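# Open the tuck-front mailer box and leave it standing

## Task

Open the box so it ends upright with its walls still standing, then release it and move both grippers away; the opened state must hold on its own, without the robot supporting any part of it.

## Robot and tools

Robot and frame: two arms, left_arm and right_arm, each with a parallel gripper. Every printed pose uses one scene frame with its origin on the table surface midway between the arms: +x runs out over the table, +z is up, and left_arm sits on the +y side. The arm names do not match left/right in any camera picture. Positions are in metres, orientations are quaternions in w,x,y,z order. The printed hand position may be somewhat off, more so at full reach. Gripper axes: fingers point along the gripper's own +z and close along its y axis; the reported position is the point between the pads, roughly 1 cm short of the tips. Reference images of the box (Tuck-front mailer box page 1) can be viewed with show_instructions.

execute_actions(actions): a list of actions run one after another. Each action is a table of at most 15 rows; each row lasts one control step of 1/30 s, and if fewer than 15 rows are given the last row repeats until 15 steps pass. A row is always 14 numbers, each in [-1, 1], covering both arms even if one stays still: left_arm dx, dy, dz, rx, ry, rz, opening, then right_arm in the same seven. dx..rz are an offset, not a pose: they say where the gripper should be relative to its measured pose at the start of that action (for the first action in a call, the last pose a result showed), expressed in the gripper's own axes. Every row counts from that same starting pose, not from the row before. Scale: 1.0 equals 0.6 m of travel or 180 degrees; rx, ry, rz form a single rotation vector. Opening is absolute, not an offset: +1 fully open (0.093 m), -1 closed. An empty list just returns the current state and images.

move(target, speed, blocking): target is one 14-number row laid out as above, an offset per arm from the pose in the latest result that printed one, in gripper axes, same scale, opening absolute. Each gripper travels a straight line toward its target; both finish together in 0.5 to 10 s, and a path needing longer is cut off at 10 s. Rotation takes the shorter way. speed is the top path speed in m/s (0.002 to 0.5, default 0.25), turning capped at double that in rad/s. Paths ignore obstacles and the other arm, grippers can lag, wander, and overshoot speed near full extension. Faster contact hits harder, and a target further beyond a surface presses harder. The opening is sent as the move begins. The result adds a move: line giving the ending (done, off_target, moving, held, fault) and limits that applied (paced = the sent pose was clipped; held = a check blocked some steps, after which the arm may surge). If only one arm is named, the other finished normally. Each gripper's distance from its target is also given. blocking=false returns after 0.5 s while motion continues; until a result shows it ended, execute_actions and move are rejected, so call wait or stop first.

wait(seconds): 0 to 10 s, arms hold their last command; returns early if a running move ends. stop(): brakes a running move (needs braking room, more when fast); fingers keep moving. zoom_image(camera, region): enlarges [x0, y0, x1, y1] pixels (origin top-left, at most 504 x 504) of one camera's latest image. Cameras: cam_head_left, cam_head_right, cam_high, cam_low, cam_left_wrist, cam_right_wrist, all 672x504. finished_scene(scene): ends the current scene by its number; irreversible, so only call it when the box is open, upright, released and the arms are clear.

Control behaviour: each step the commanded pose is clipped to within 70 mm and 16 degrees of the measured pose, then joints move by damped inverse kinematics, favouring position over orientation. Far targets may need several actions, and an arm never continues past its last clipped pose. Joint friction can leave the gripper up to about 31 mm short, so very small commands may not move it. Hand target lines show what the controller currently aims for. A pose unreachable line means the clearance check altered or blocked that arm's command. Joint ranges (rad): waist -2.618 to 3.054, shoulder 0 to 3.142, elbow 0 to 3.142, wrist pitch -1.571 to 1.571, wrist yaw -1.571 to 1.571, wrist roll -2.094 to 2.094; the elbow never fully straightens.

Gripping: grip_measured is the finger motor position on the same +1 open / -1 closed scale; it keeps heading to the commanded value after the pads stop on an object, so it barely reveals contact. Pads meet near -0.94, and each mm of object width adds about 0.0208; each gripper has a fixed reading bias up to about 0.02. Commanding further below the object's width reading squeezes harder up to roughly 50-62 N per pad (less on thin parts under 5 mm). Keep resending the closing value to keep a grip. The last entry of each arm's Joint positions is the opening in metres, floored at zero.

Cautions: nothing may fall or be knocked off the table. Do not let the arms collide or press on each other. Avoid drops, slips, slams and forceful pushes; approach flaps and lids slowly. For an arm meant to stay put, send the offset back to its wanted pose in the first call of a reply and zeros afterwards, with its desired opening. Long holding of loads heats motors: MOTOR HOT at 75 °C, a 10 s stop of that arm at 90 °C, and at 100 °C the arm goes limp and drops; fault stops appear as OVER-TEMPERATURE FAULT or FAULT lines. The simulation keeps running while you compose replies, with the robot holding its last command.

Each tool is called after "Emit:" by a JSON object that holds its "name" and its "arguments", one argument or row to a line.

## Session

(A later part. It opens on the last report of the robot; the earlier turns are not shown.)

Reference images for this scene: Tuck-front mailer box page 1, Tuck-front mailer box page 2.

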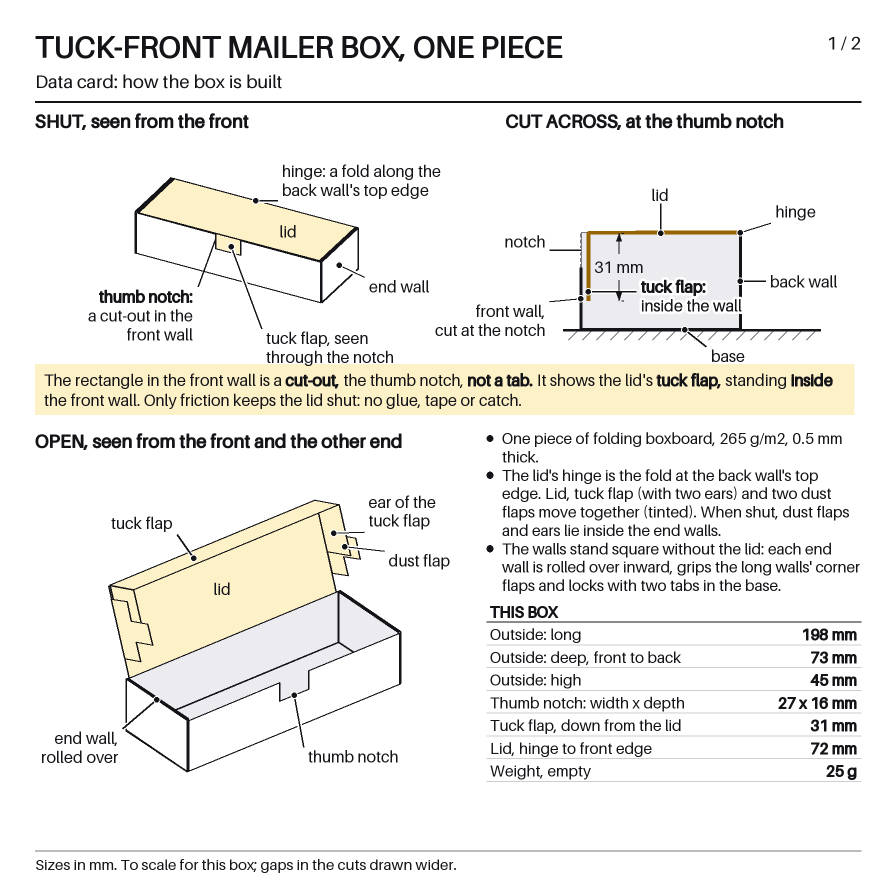

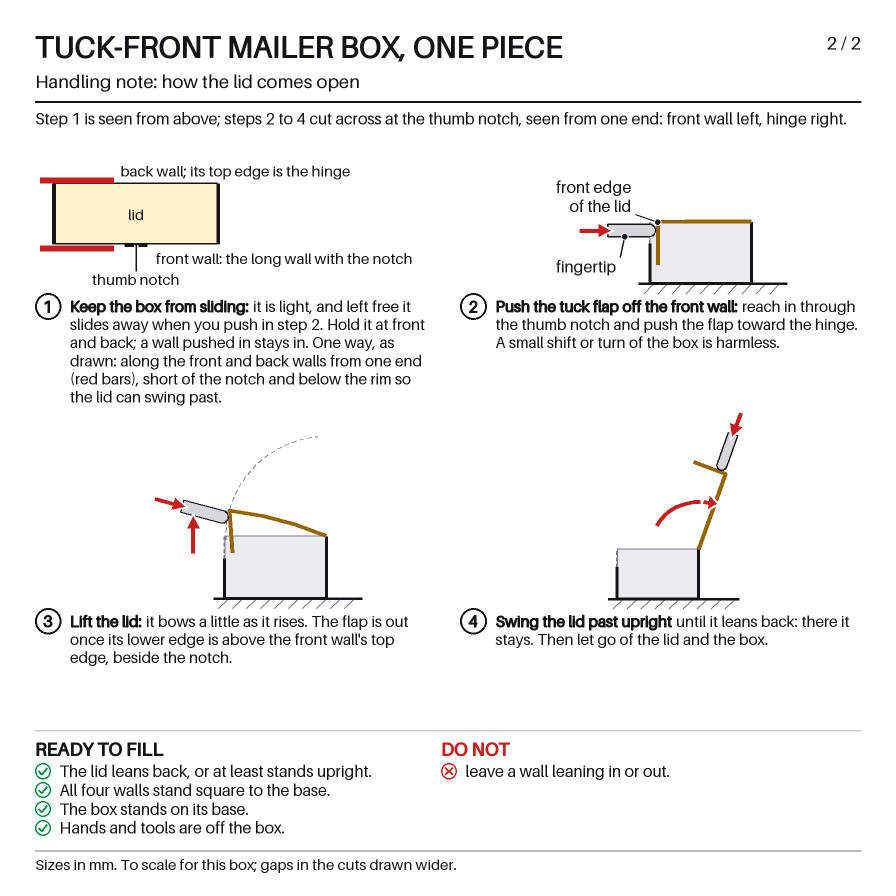

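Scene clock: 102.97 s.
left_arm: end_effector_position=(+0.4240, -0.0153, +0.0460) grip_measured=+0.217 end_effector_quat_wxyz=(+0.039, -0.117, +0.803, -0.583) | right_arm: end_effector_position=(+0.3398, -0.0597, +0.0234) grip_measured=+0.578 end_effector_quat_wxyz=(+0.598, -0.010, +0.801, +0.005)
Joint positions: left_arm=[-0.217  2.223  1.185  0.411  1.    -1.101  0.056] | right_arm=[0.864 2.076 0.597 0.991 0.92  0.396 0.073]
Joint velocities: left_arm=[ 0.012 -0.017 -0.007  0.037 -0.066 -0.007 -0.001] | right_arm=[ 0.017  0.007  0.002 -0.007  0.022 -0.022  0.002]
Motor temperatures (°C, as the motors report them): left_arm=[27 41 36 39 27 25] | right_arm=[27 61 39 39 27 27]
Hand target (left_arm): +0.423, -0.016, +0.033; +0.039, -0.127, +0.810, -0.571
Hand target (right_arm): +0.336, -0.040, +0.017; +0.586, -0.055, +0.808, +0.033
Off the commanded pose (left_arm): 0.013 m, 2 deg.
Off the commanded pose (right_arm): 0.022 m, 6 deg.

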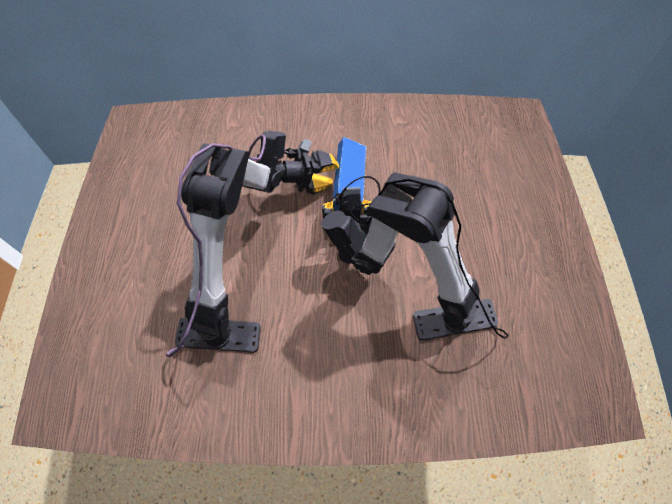

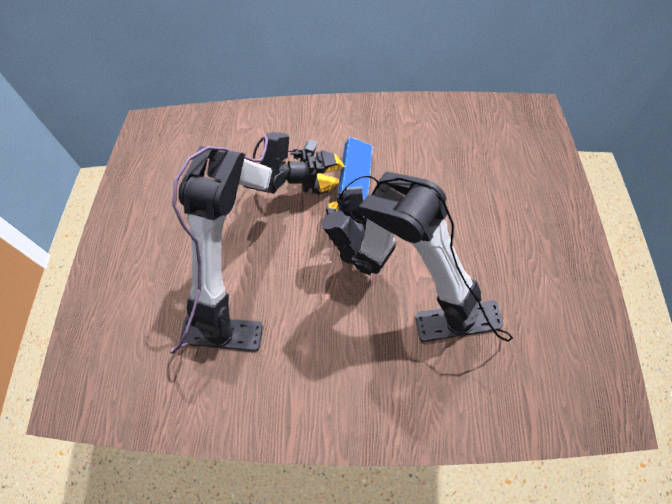

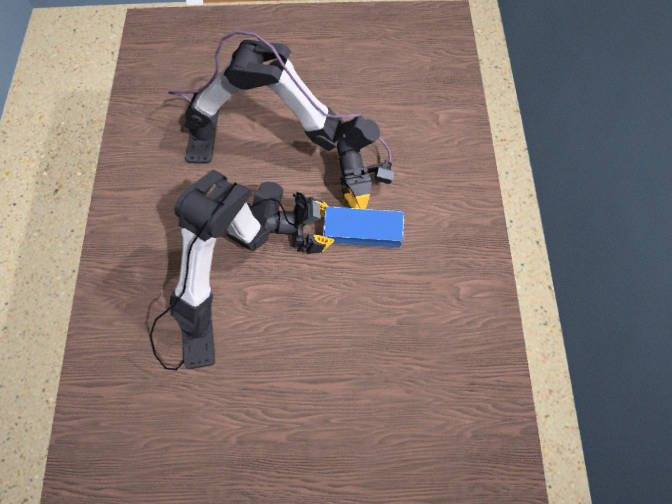

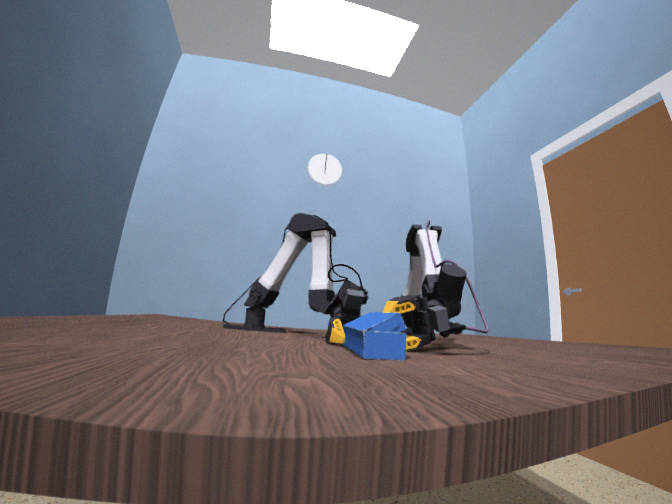

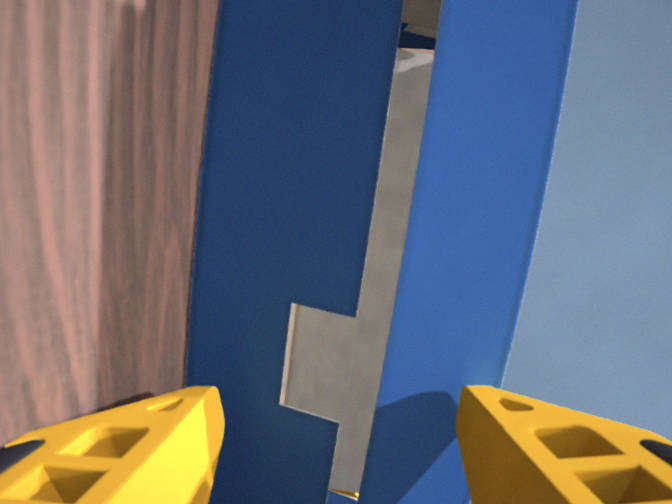

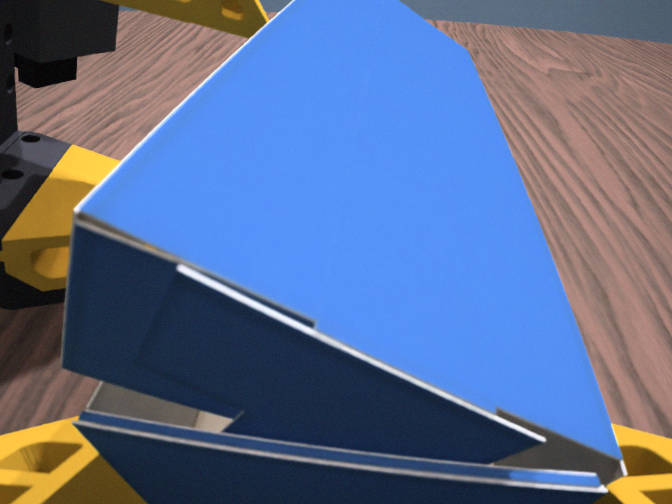

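Emit:
{"name": "move", "arguments": {
  "target": [-0.008,-0.052,-0.02,-0.02,0,0,0.6,0,0,0,0,0,0,0.575],
  "speed": 0.04
}}

Scene clock: 106.03 s.
left_arm: end_effector_position=(+0.4225, -0.0116, +0.0630) grip_measured=+0.598 end_effector_quat_wxyz=(+0.018, -0.128, +0.823, -0.553) | right_arm: end_effector_position=(+0.3400, -0.0605, +0.0236) grip_measured=+0.578 end_effector_quat_wxyz=(+0.599, -0.008, +0.801, +0.004)
Joint positions: left_arm=[-0.215  2.157  1.26   0.133  0.978 -1.022  0.074] | right_arm=[0.864 2.076 0.597 0.991 0.924 0.399 0.073]
Joint velocities: left_arm=[-0.012 -0.007 -0.002 -0.007  0.139  0.007 -0.   ] | right_arm=[-0.022 -0.012 -0.007  0.007 -0.022 -0.007 -0.   ]
Motor temperatures (°C, as the motors report them): left_arm=[27 41 36 39 27 25] | right_arm=[27 60 39 39 27 27]
Hand target (left_arm): +0.430, -0.012, +0.079; +0.036, -0.118, +0.821, -0.557
Hand target (right_arm): +0.340, -0.060, +0.023; +0.598, -0.010, +0.801, +0.005
Off the commanded pose (left_arm): 0.018 m, 2 deg.
Off the commanded pose (right_arm): 0.001 m, 0 deg.
move: off_target (left_arm)

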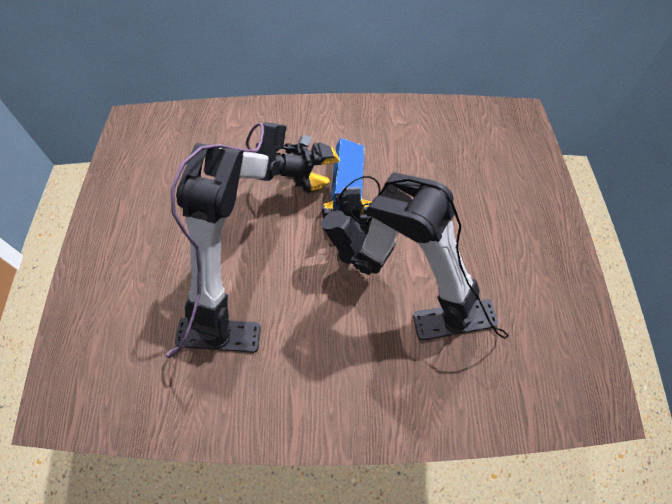

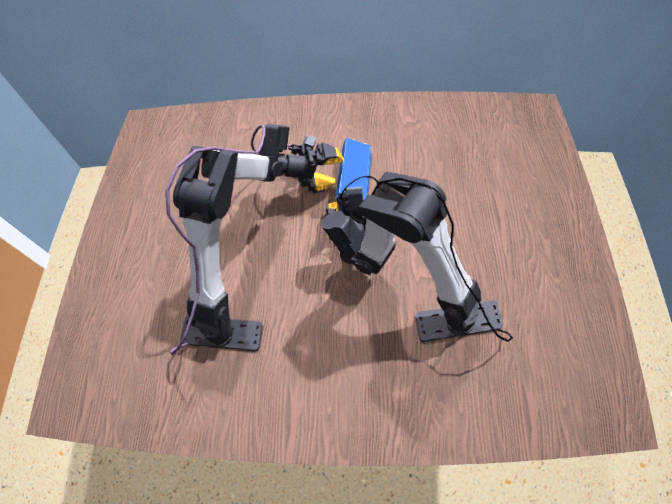

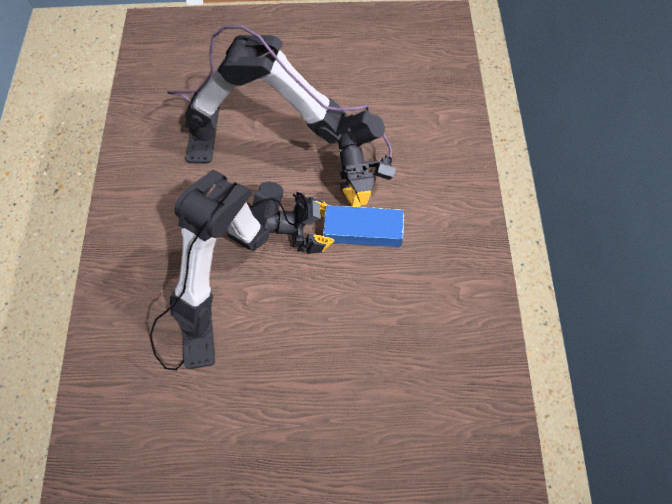

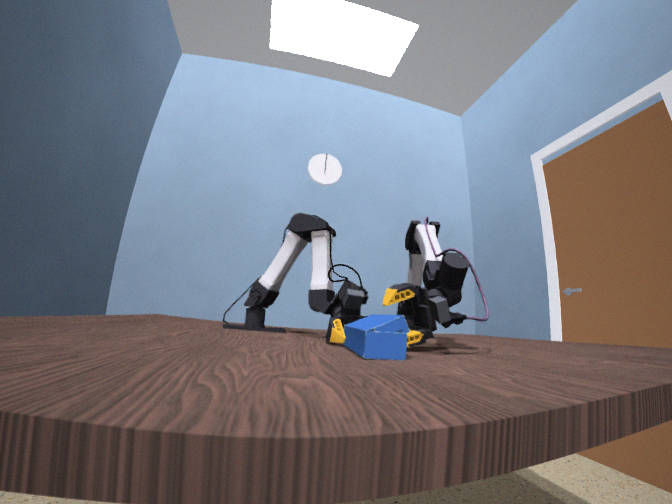

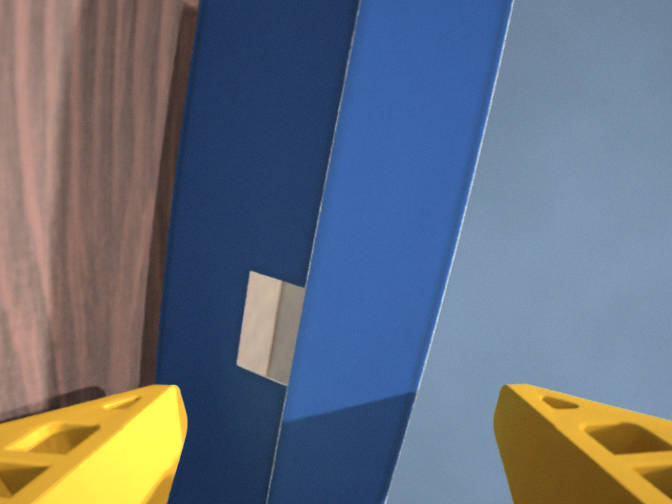

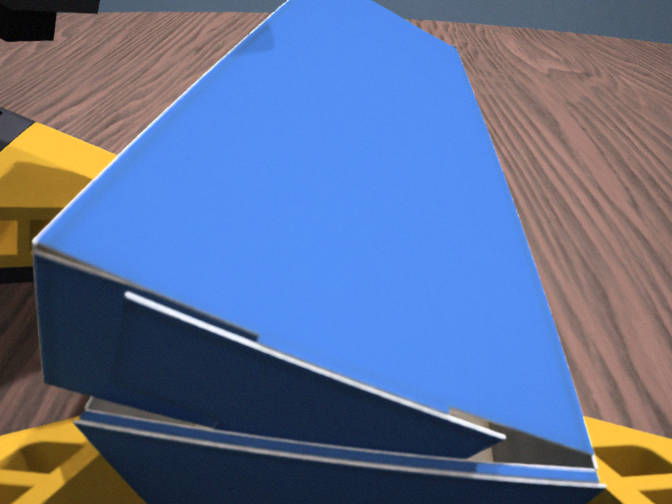

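Up more and further along.

Emit:
{"name": "execute_actions", "arguments": {
  "actions": [
    [[-0.03,-0.045,-0.015,0,0,0,0.6,0,0,0,0,0,0,0.575]],
    [[0,0,0,0,0,0,0.6,0,0,0,0,0,0,0.575]]
  ]
}}

Scene clock: 108.97 s.
left_arm: end_effector_position=(+0.4384, -0.0118, +0.0851) grip_measured=+0.598 end_effector_quat_wxyz=(+0.015, -0.130, +0.823, -0.552) | right_arm: end_effector_position=(+0.3400, -0.0605, +0.0236) grip_measured=+0.578 end_effector_quat_wxyz=(+0.599, -0.008, +0.801, +0.004)
Joint positions: left_arm=[-0.206  2.16   1.377  0.001  0.984 -1.01   0.074] | right_arm=[0.864 2.076 0.597 0.991 0.924 0.399 0.073]
Joint velocities: left_arm=[ 0.007 -0.007  0.012 -0.022 -0.022 -0.037  0.001] | right_arm=[-0.012 -0.012  0.007  0.081 -0.051  0.007 -0.001]
Motor temperatures (°C, as the motors report them): left_arm=[27 42 36 39 27 25] | right_arm=[27 61 39 39 27 27]
Hand target (left_arm): +0.438, -0.012, +0.085; +0.015, -0.130, +0.823, -0.552
Hand target (right_arm): +0.340, -0.061, +0.024; +0.599, -0.008, +0.801, +0.004
Off the commanded pose (left_arm): 0.000 m, 0 deg.
Off the commanded pose (right_arm): 0.000 m, 0 deg.

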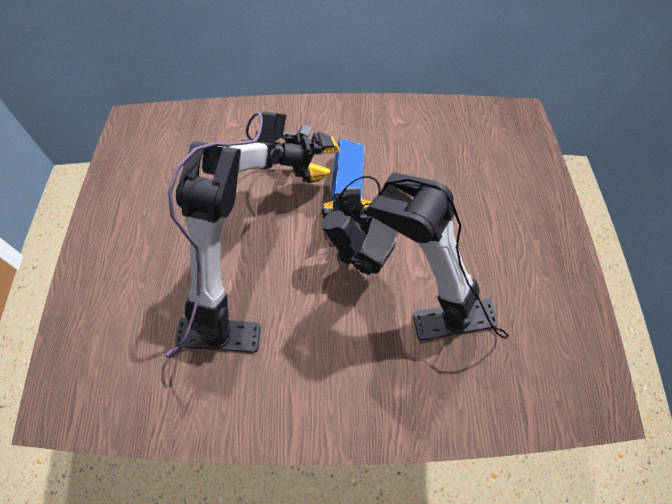

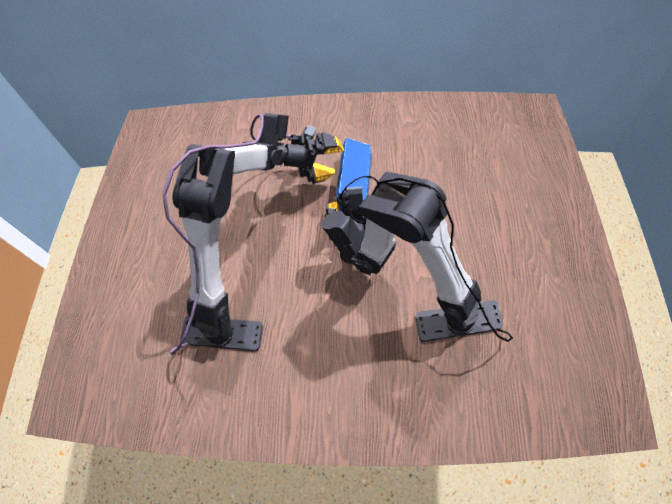

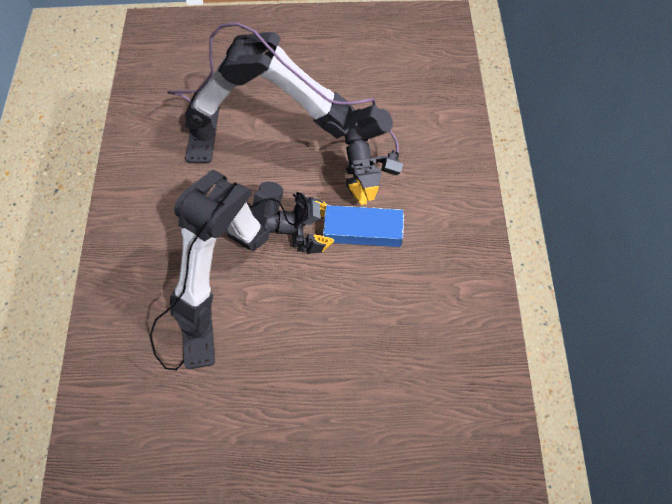

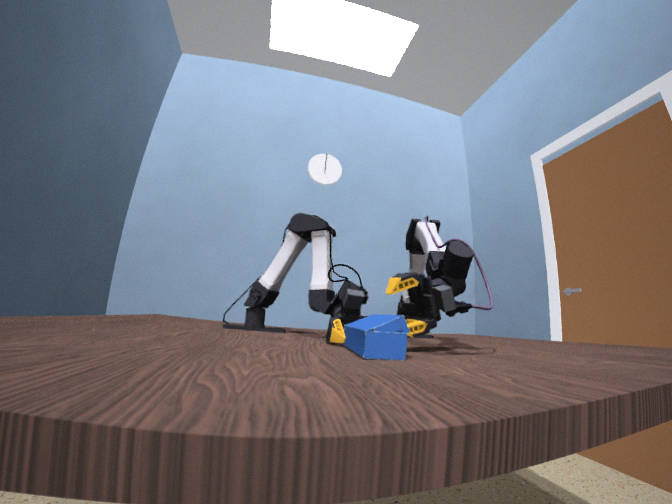

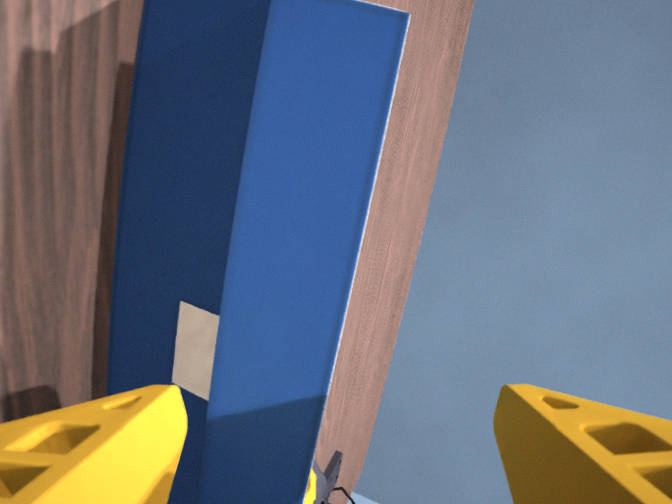

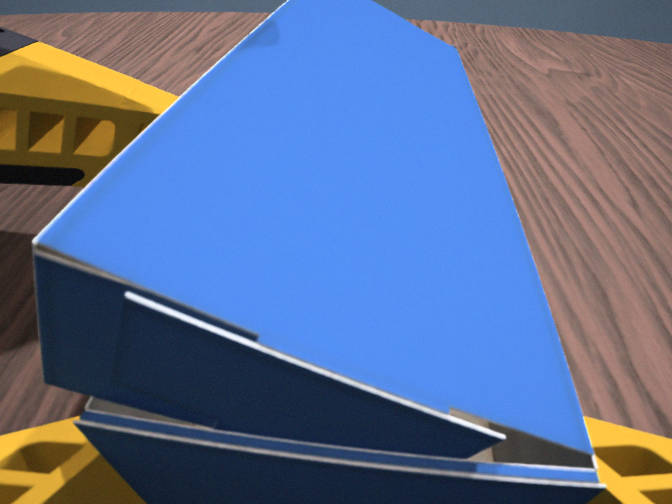

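Emit:
{"name": "execute_actions", "arguments": {
  "actions": [
    [[0,0,0.04,0,0,0,0.6,0,0,0,0,0,0,0.575]],
    [[0,0,0,0,0,0,0.6,0,0,0,0,0,0,0.575]]
  ]
}}

Scene clock: 111.47 s.
left_arm: end_effector_position=(+0.4358, -0.0302, +0.0766) grip_measured=+0.598 end_effector_quat_wxyz=(+0.011, -0.130, +0.824, -0.551) | right_arm: end_effector_position=(+0.3400, -0.0605, +0.0236) grip_measured=+0.578 end_effector_quat_wxyz=(+0.599, -0.008, +0.801, +0.004)
Joint positions: left_arm=[-0.247  2.186  1.377  0.056  0.957 -1.054  0.074] | right_arm=[0.864 2.076 0.597 0.991 0.924 0.399 0.073]
Joint velocities: left_arm=[-0.002 -0.017 -0.022  0.022 -0.037  0.081 -0.001] | right_arm=[-0.002 -0.007  0.002 -0.022 -0.051 -0.007 -0.001]
Motor temperatures (°C, as the motors report them): left_arm=[27 42 36 39 27 25] | right_arm=[27 61 39 39 27 27]
Hand target (left_arm): +0.436, -0.030, +0.077; +0.011, -0.130, +0.824, -0.551
Hand target (right_arm): +0.340, -0.061, +0.024; +0.599, -0.008, +0.801, +0.004
Off the commanded pose (left_arm): 0.000 m, 0 deg.
Off the commanded pose (right_arm): 0.000 m, 0 deg.

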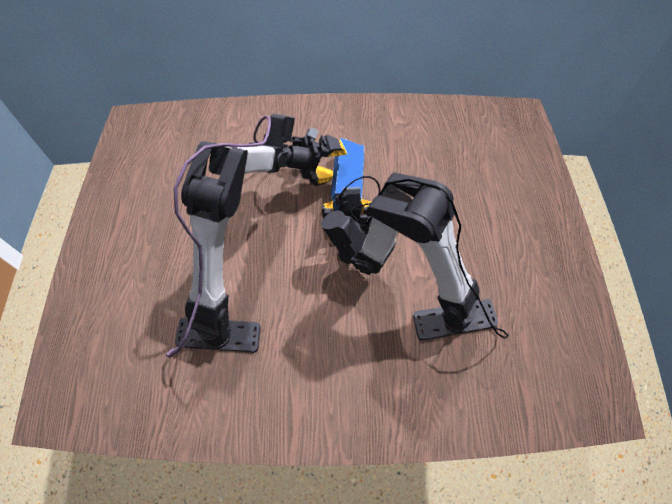

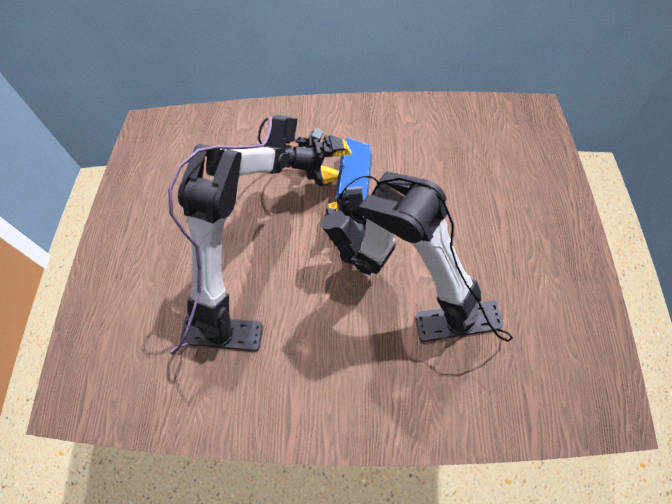

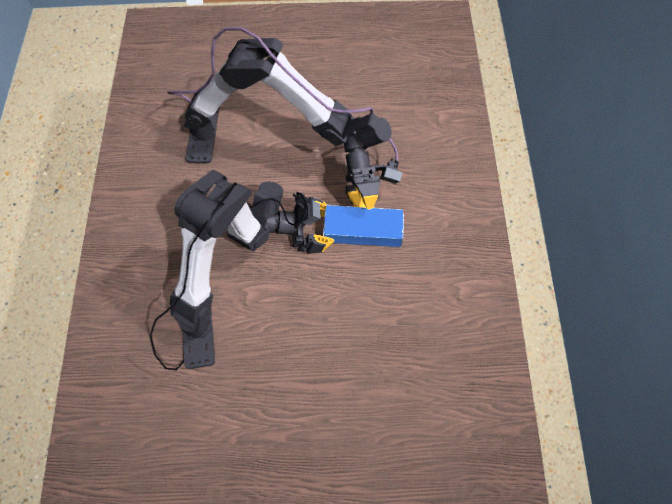

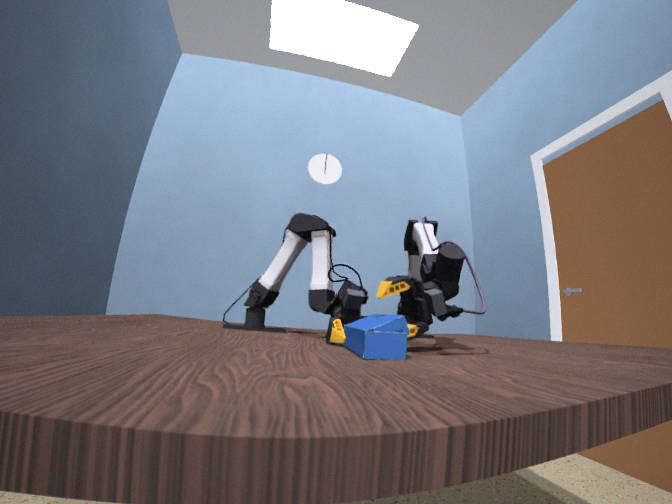

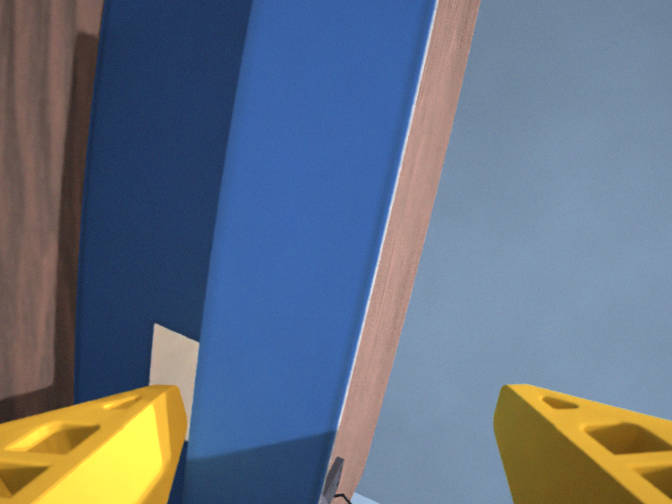

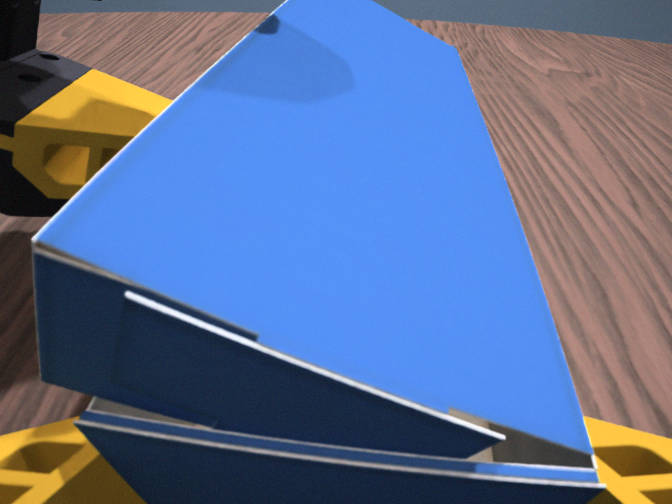

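Emit:
{"name": "execute_actions", "arguments": {
  "actions": [
    [[0,-0.012,0.03,0,0,0,0.6,0,0,0,0,0,0,0.575]],
    [[0,-0.04,0.015,0,0,0,0.55,0,0,0,0,0,0,0.575]],
    [[0,0,0,0,0,0,0.55,0,0,0,0,0,0,0.575]]
  ]
}}

Scene clock: 114.50 s.
left_arm: end_effector_position=(+0.4445, -0.0488, +0.0874) grip_measured=+0.552 end_effector_quat_wxyz=(+0.021, -0.139, +0.828, -0.543) | right_arm: end_effector_position=(+0.3402, -0.0628, +0.0244) grip_measured=+0.578 end_effector_quat_wxyz=(+0.601, -0.004, +0.799, -0.001)
Joint positions: left_arm=[-0.288  2.192  1.441  0.039  0.895 -1.105  0.072] | right_arm=[0.864 2.076 0.597 0.989 0.939 0.399 0.073]
Joint velocities: left_arm=[ 0.007  0.002  0.012  0.051 -0.007 -0.066 -0.001] | right_arm=[-0.012 -0.012  0.007 -0.037  0.022  0.051  0.001]
Motor temperatures (°C, as the motors report them): left_arm=[27 42 37 39 27 25] | right_arm=[27 61 39 39 27 27]
Hand target (left_arm): +0.444, -0.049, +0.088; +0.021, -0.139, +0.827, -0.544
Hand target (right_arm): +0.340, -0.063, +0.024; +0.601, -0.004, +0.799, -0.001
Off the commanded pose (left_arm): 0.000 m, 0 deg.
Off the commanded pose (right_arm): 0.000 m, 0 deg.

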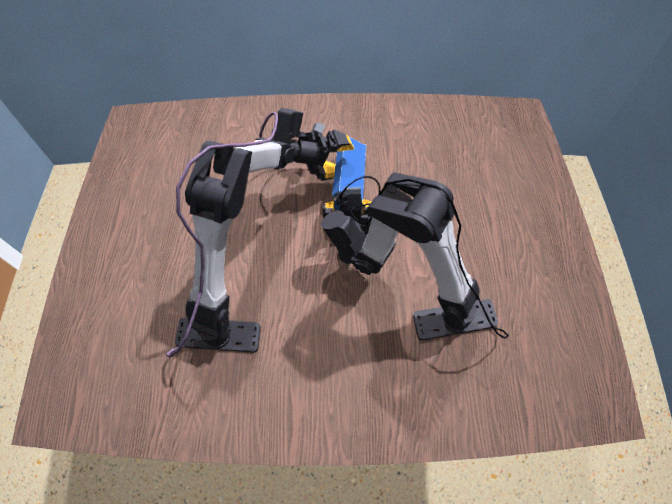

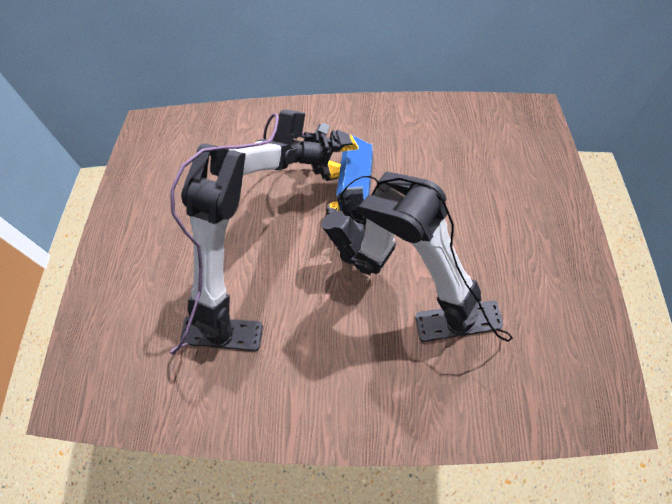

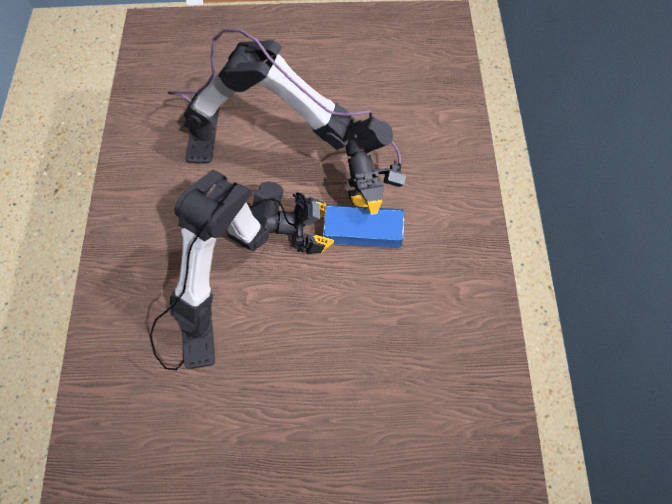

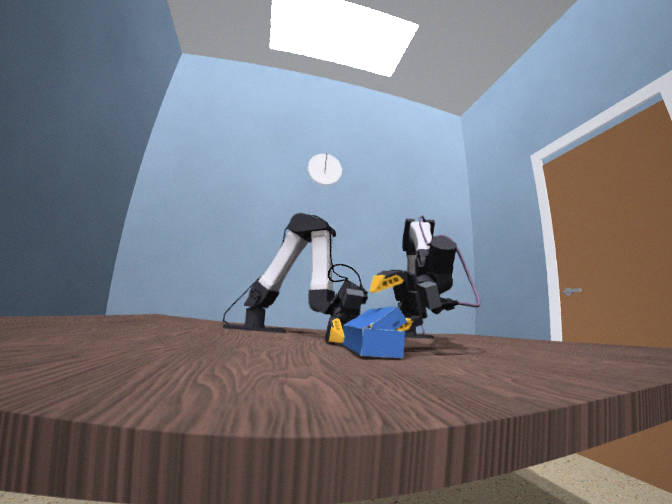

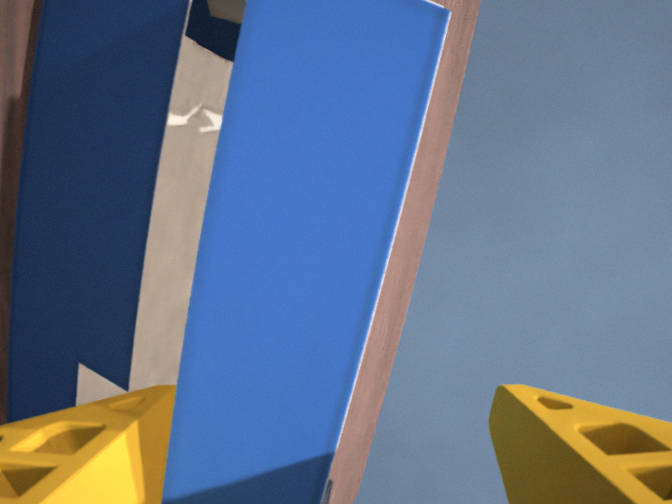

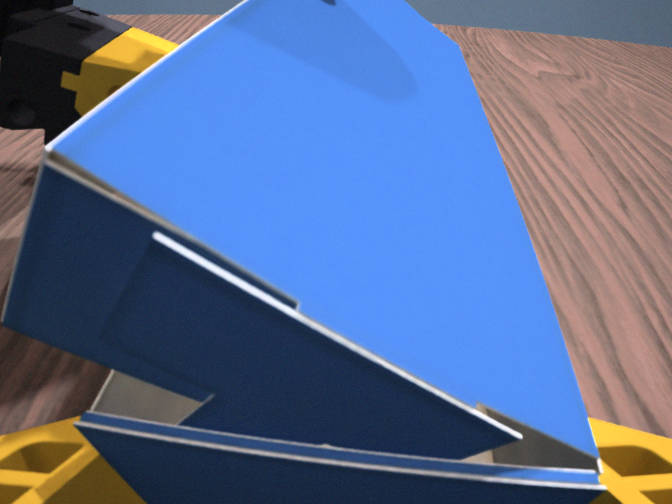

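Emit:
{"name": "move", "arguments": {
  "target": [0.01,-0.1,0.02,0,0,0,0.7,0.01,0,0,0,0,0,0.575],
  "speed": 0.04
}}

Emit:
{"name": "move", "arguments": {
  "target": [0.025,-0.04,0.085,0,0,0,0.8,0,0,0,0,0,0,0.575],
  "speed": 0.04
}}

Scene clock: 118.67 s.
left_arm: end_effector_position=(+0.4509, -0.0768, +0.1218) grip_measured=+0.698 end_effector_quat_wxyz=(+0.014, -0.146, +0.831, -0.537) | right_arm: end_effector_position=(+0.3407, -0.0636, +0.0241) grip_measured=+0.578 end_effector_quat_wxyz=(+0.604, +0.000, +0.797, -0.001)
Joint positions: left_arm=[-0.341  2.192  1.597 -0.101  0.851 -1.158  0.079] | right_arm=[0.864 2.085 0.597 1.006 0.947 0.4   0.073]
Joint velocities: left_arm=[ 0.002 -0.012 -0.007 -0.037  0.051 -0.11  -0.001] | right_arm=[-0.007 -0.007 -0.002 -0.022  0.022 -0.022  0.001]
Motor temperatures (°C, as the motors report them): left_arm=[27 43 37 39 27 25] | right_arm=[27 60 39 39 27 27]
Hand target (left_arm): +0.452, -0.083, +0.138; +0.022, -0.139, +0.828, -0.543
Hand target (right_arm): +0.339, -0.063, +0.019; +0.601, -0.004, +0.799, -0.001
Off the commanded pose (left_arm): 0.017 m, 1 deg.
Off the commanded pose (right_arm): 0.006 m, 1 deg.
move: off_target (left_arm)

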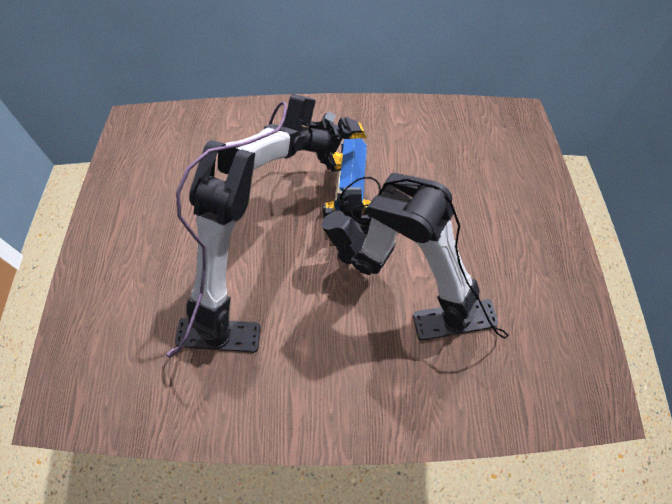

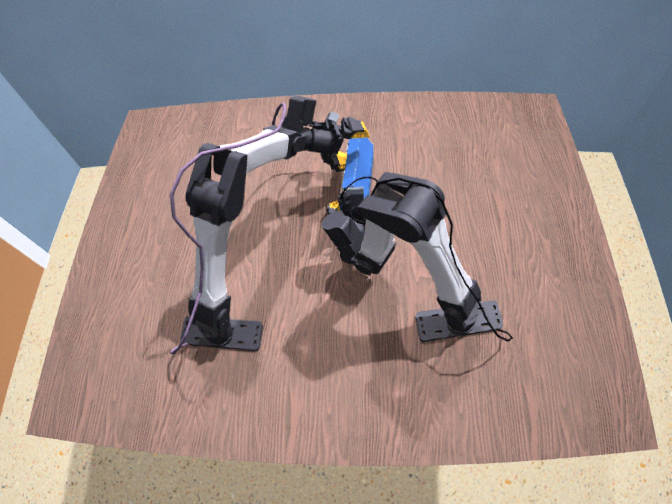

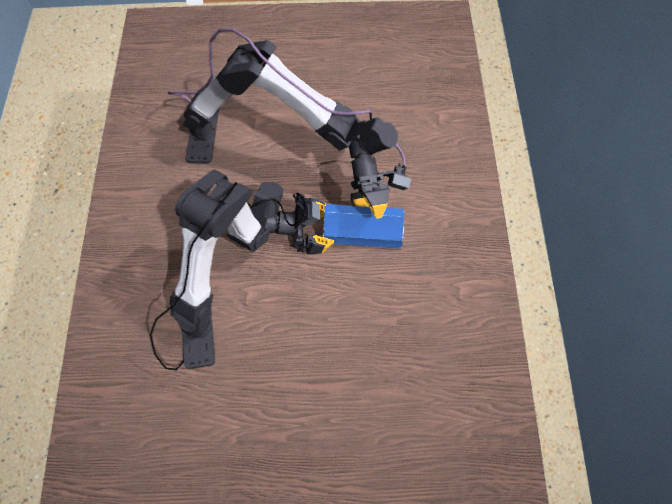

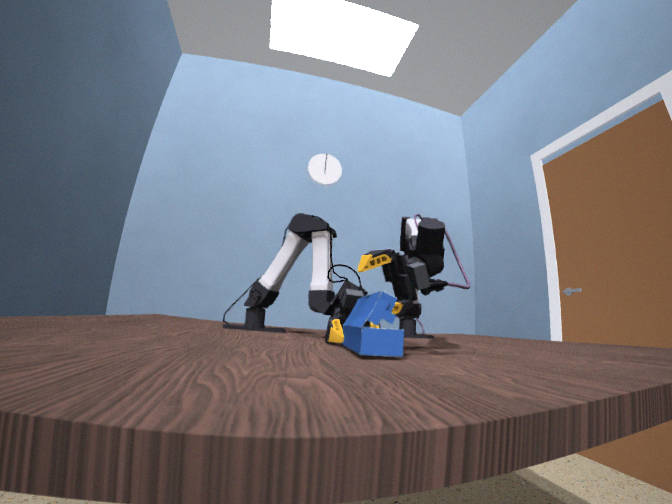

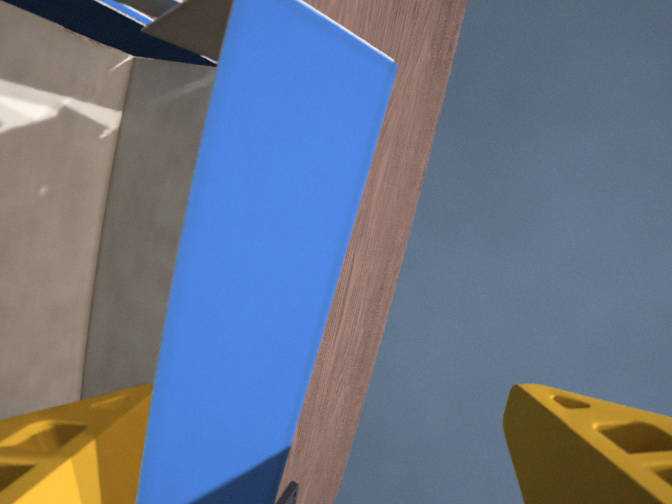

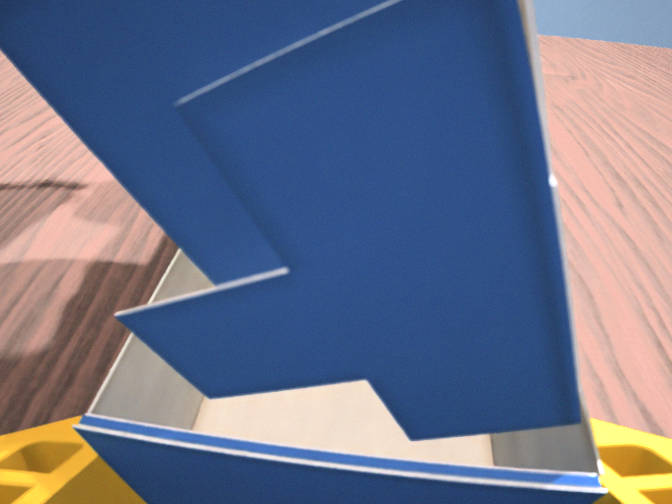

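Scene clock: 120.43 s.
left_arm: end_effector_position=(+0.4486, -0.1252, +0.1237) grip_measured=+0.798 end_effector_quat_wxyz=(+0.013, -0.151, +0.833, -0.532) | right_arm: end_effector_position=(+0.3408, -0.0645, +0.0243) grip_measured=+0.578 end_effector_quat_wxyz=(+0.604, +0.002, +0.797, -0.003)
Joint positions: left_arm=[-0.437  2.252  1.7   -0.093  0.767 -1.244  0.083] | right_arm=[0.864 2.086 0.597 1.006 0.952 0.4   0.073]
Joint velocities: left_arm=[ 0.002 -0.022 -0.007 -0.037  0.022 -0.022  0.002] | right_arm=[-0.032 -0.002 -0.012 -0.037  0.037 -0.007 -0.001]
Motor temperatures (°C, as the motors report them): left_arm=[27 43 37 39 27 25] | right_arm=[27 60 39 39 27 27]
Hand target (left_arm): +0.450, -0.135, +0.124; +0.015, -0.146, +0.831, -0.537
Hand target (right_arm): +0.341, -0.064, +0.024; +0.604, +0.000, +0.797, -0.001
Off the commanded pose (left_arm): 0.010 m, 1 deg.
Off the commanded pose (right_arm): 0.001 m, 0 deg.
move: done

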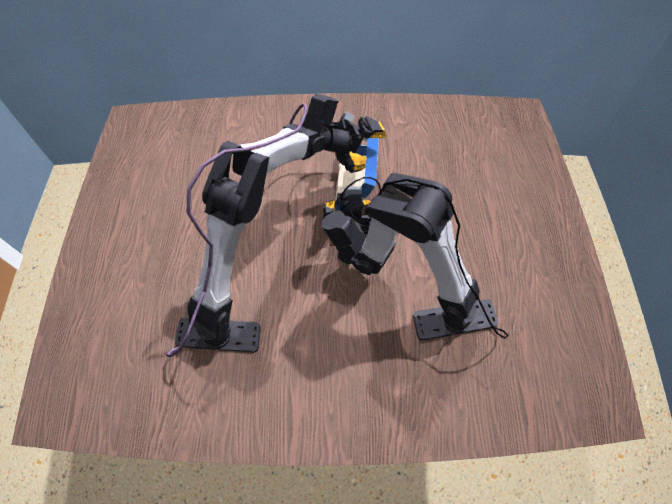

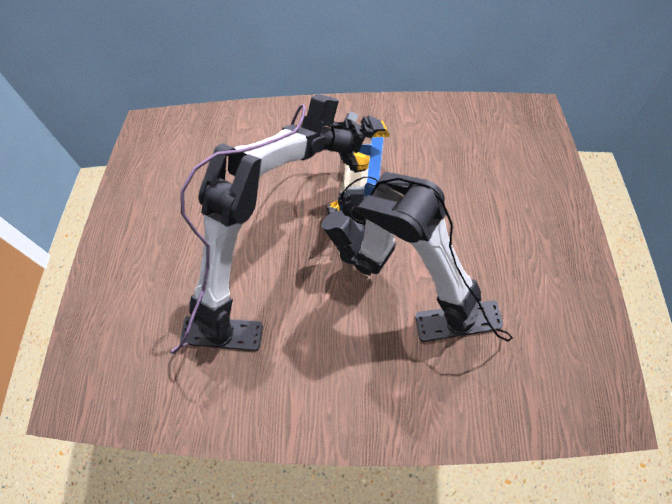

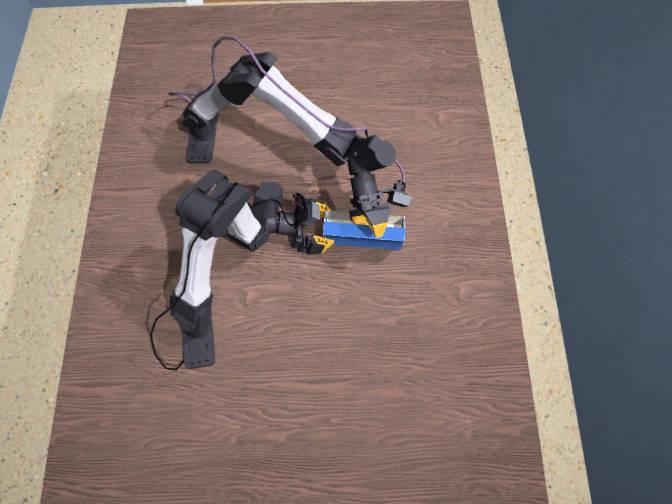

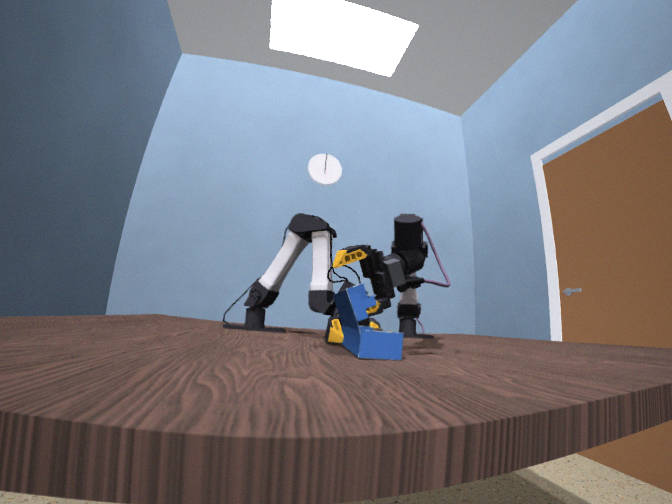

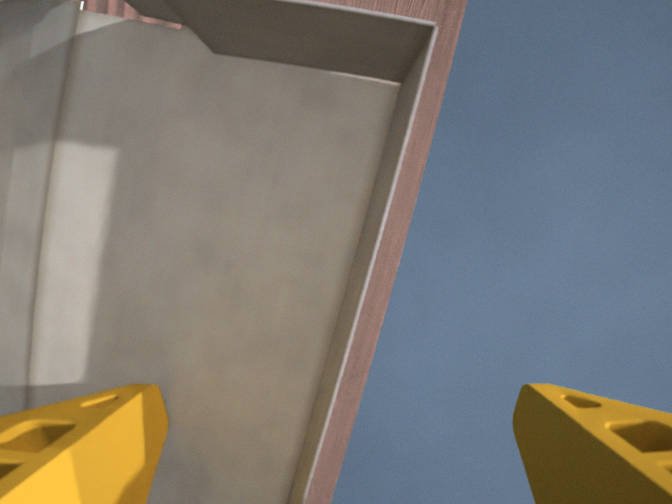

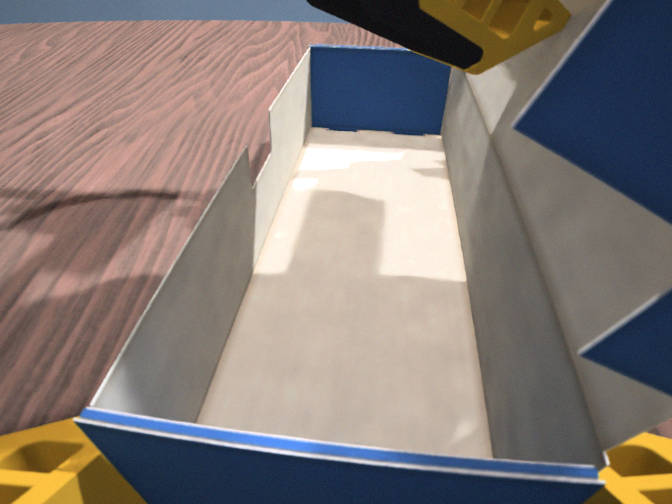

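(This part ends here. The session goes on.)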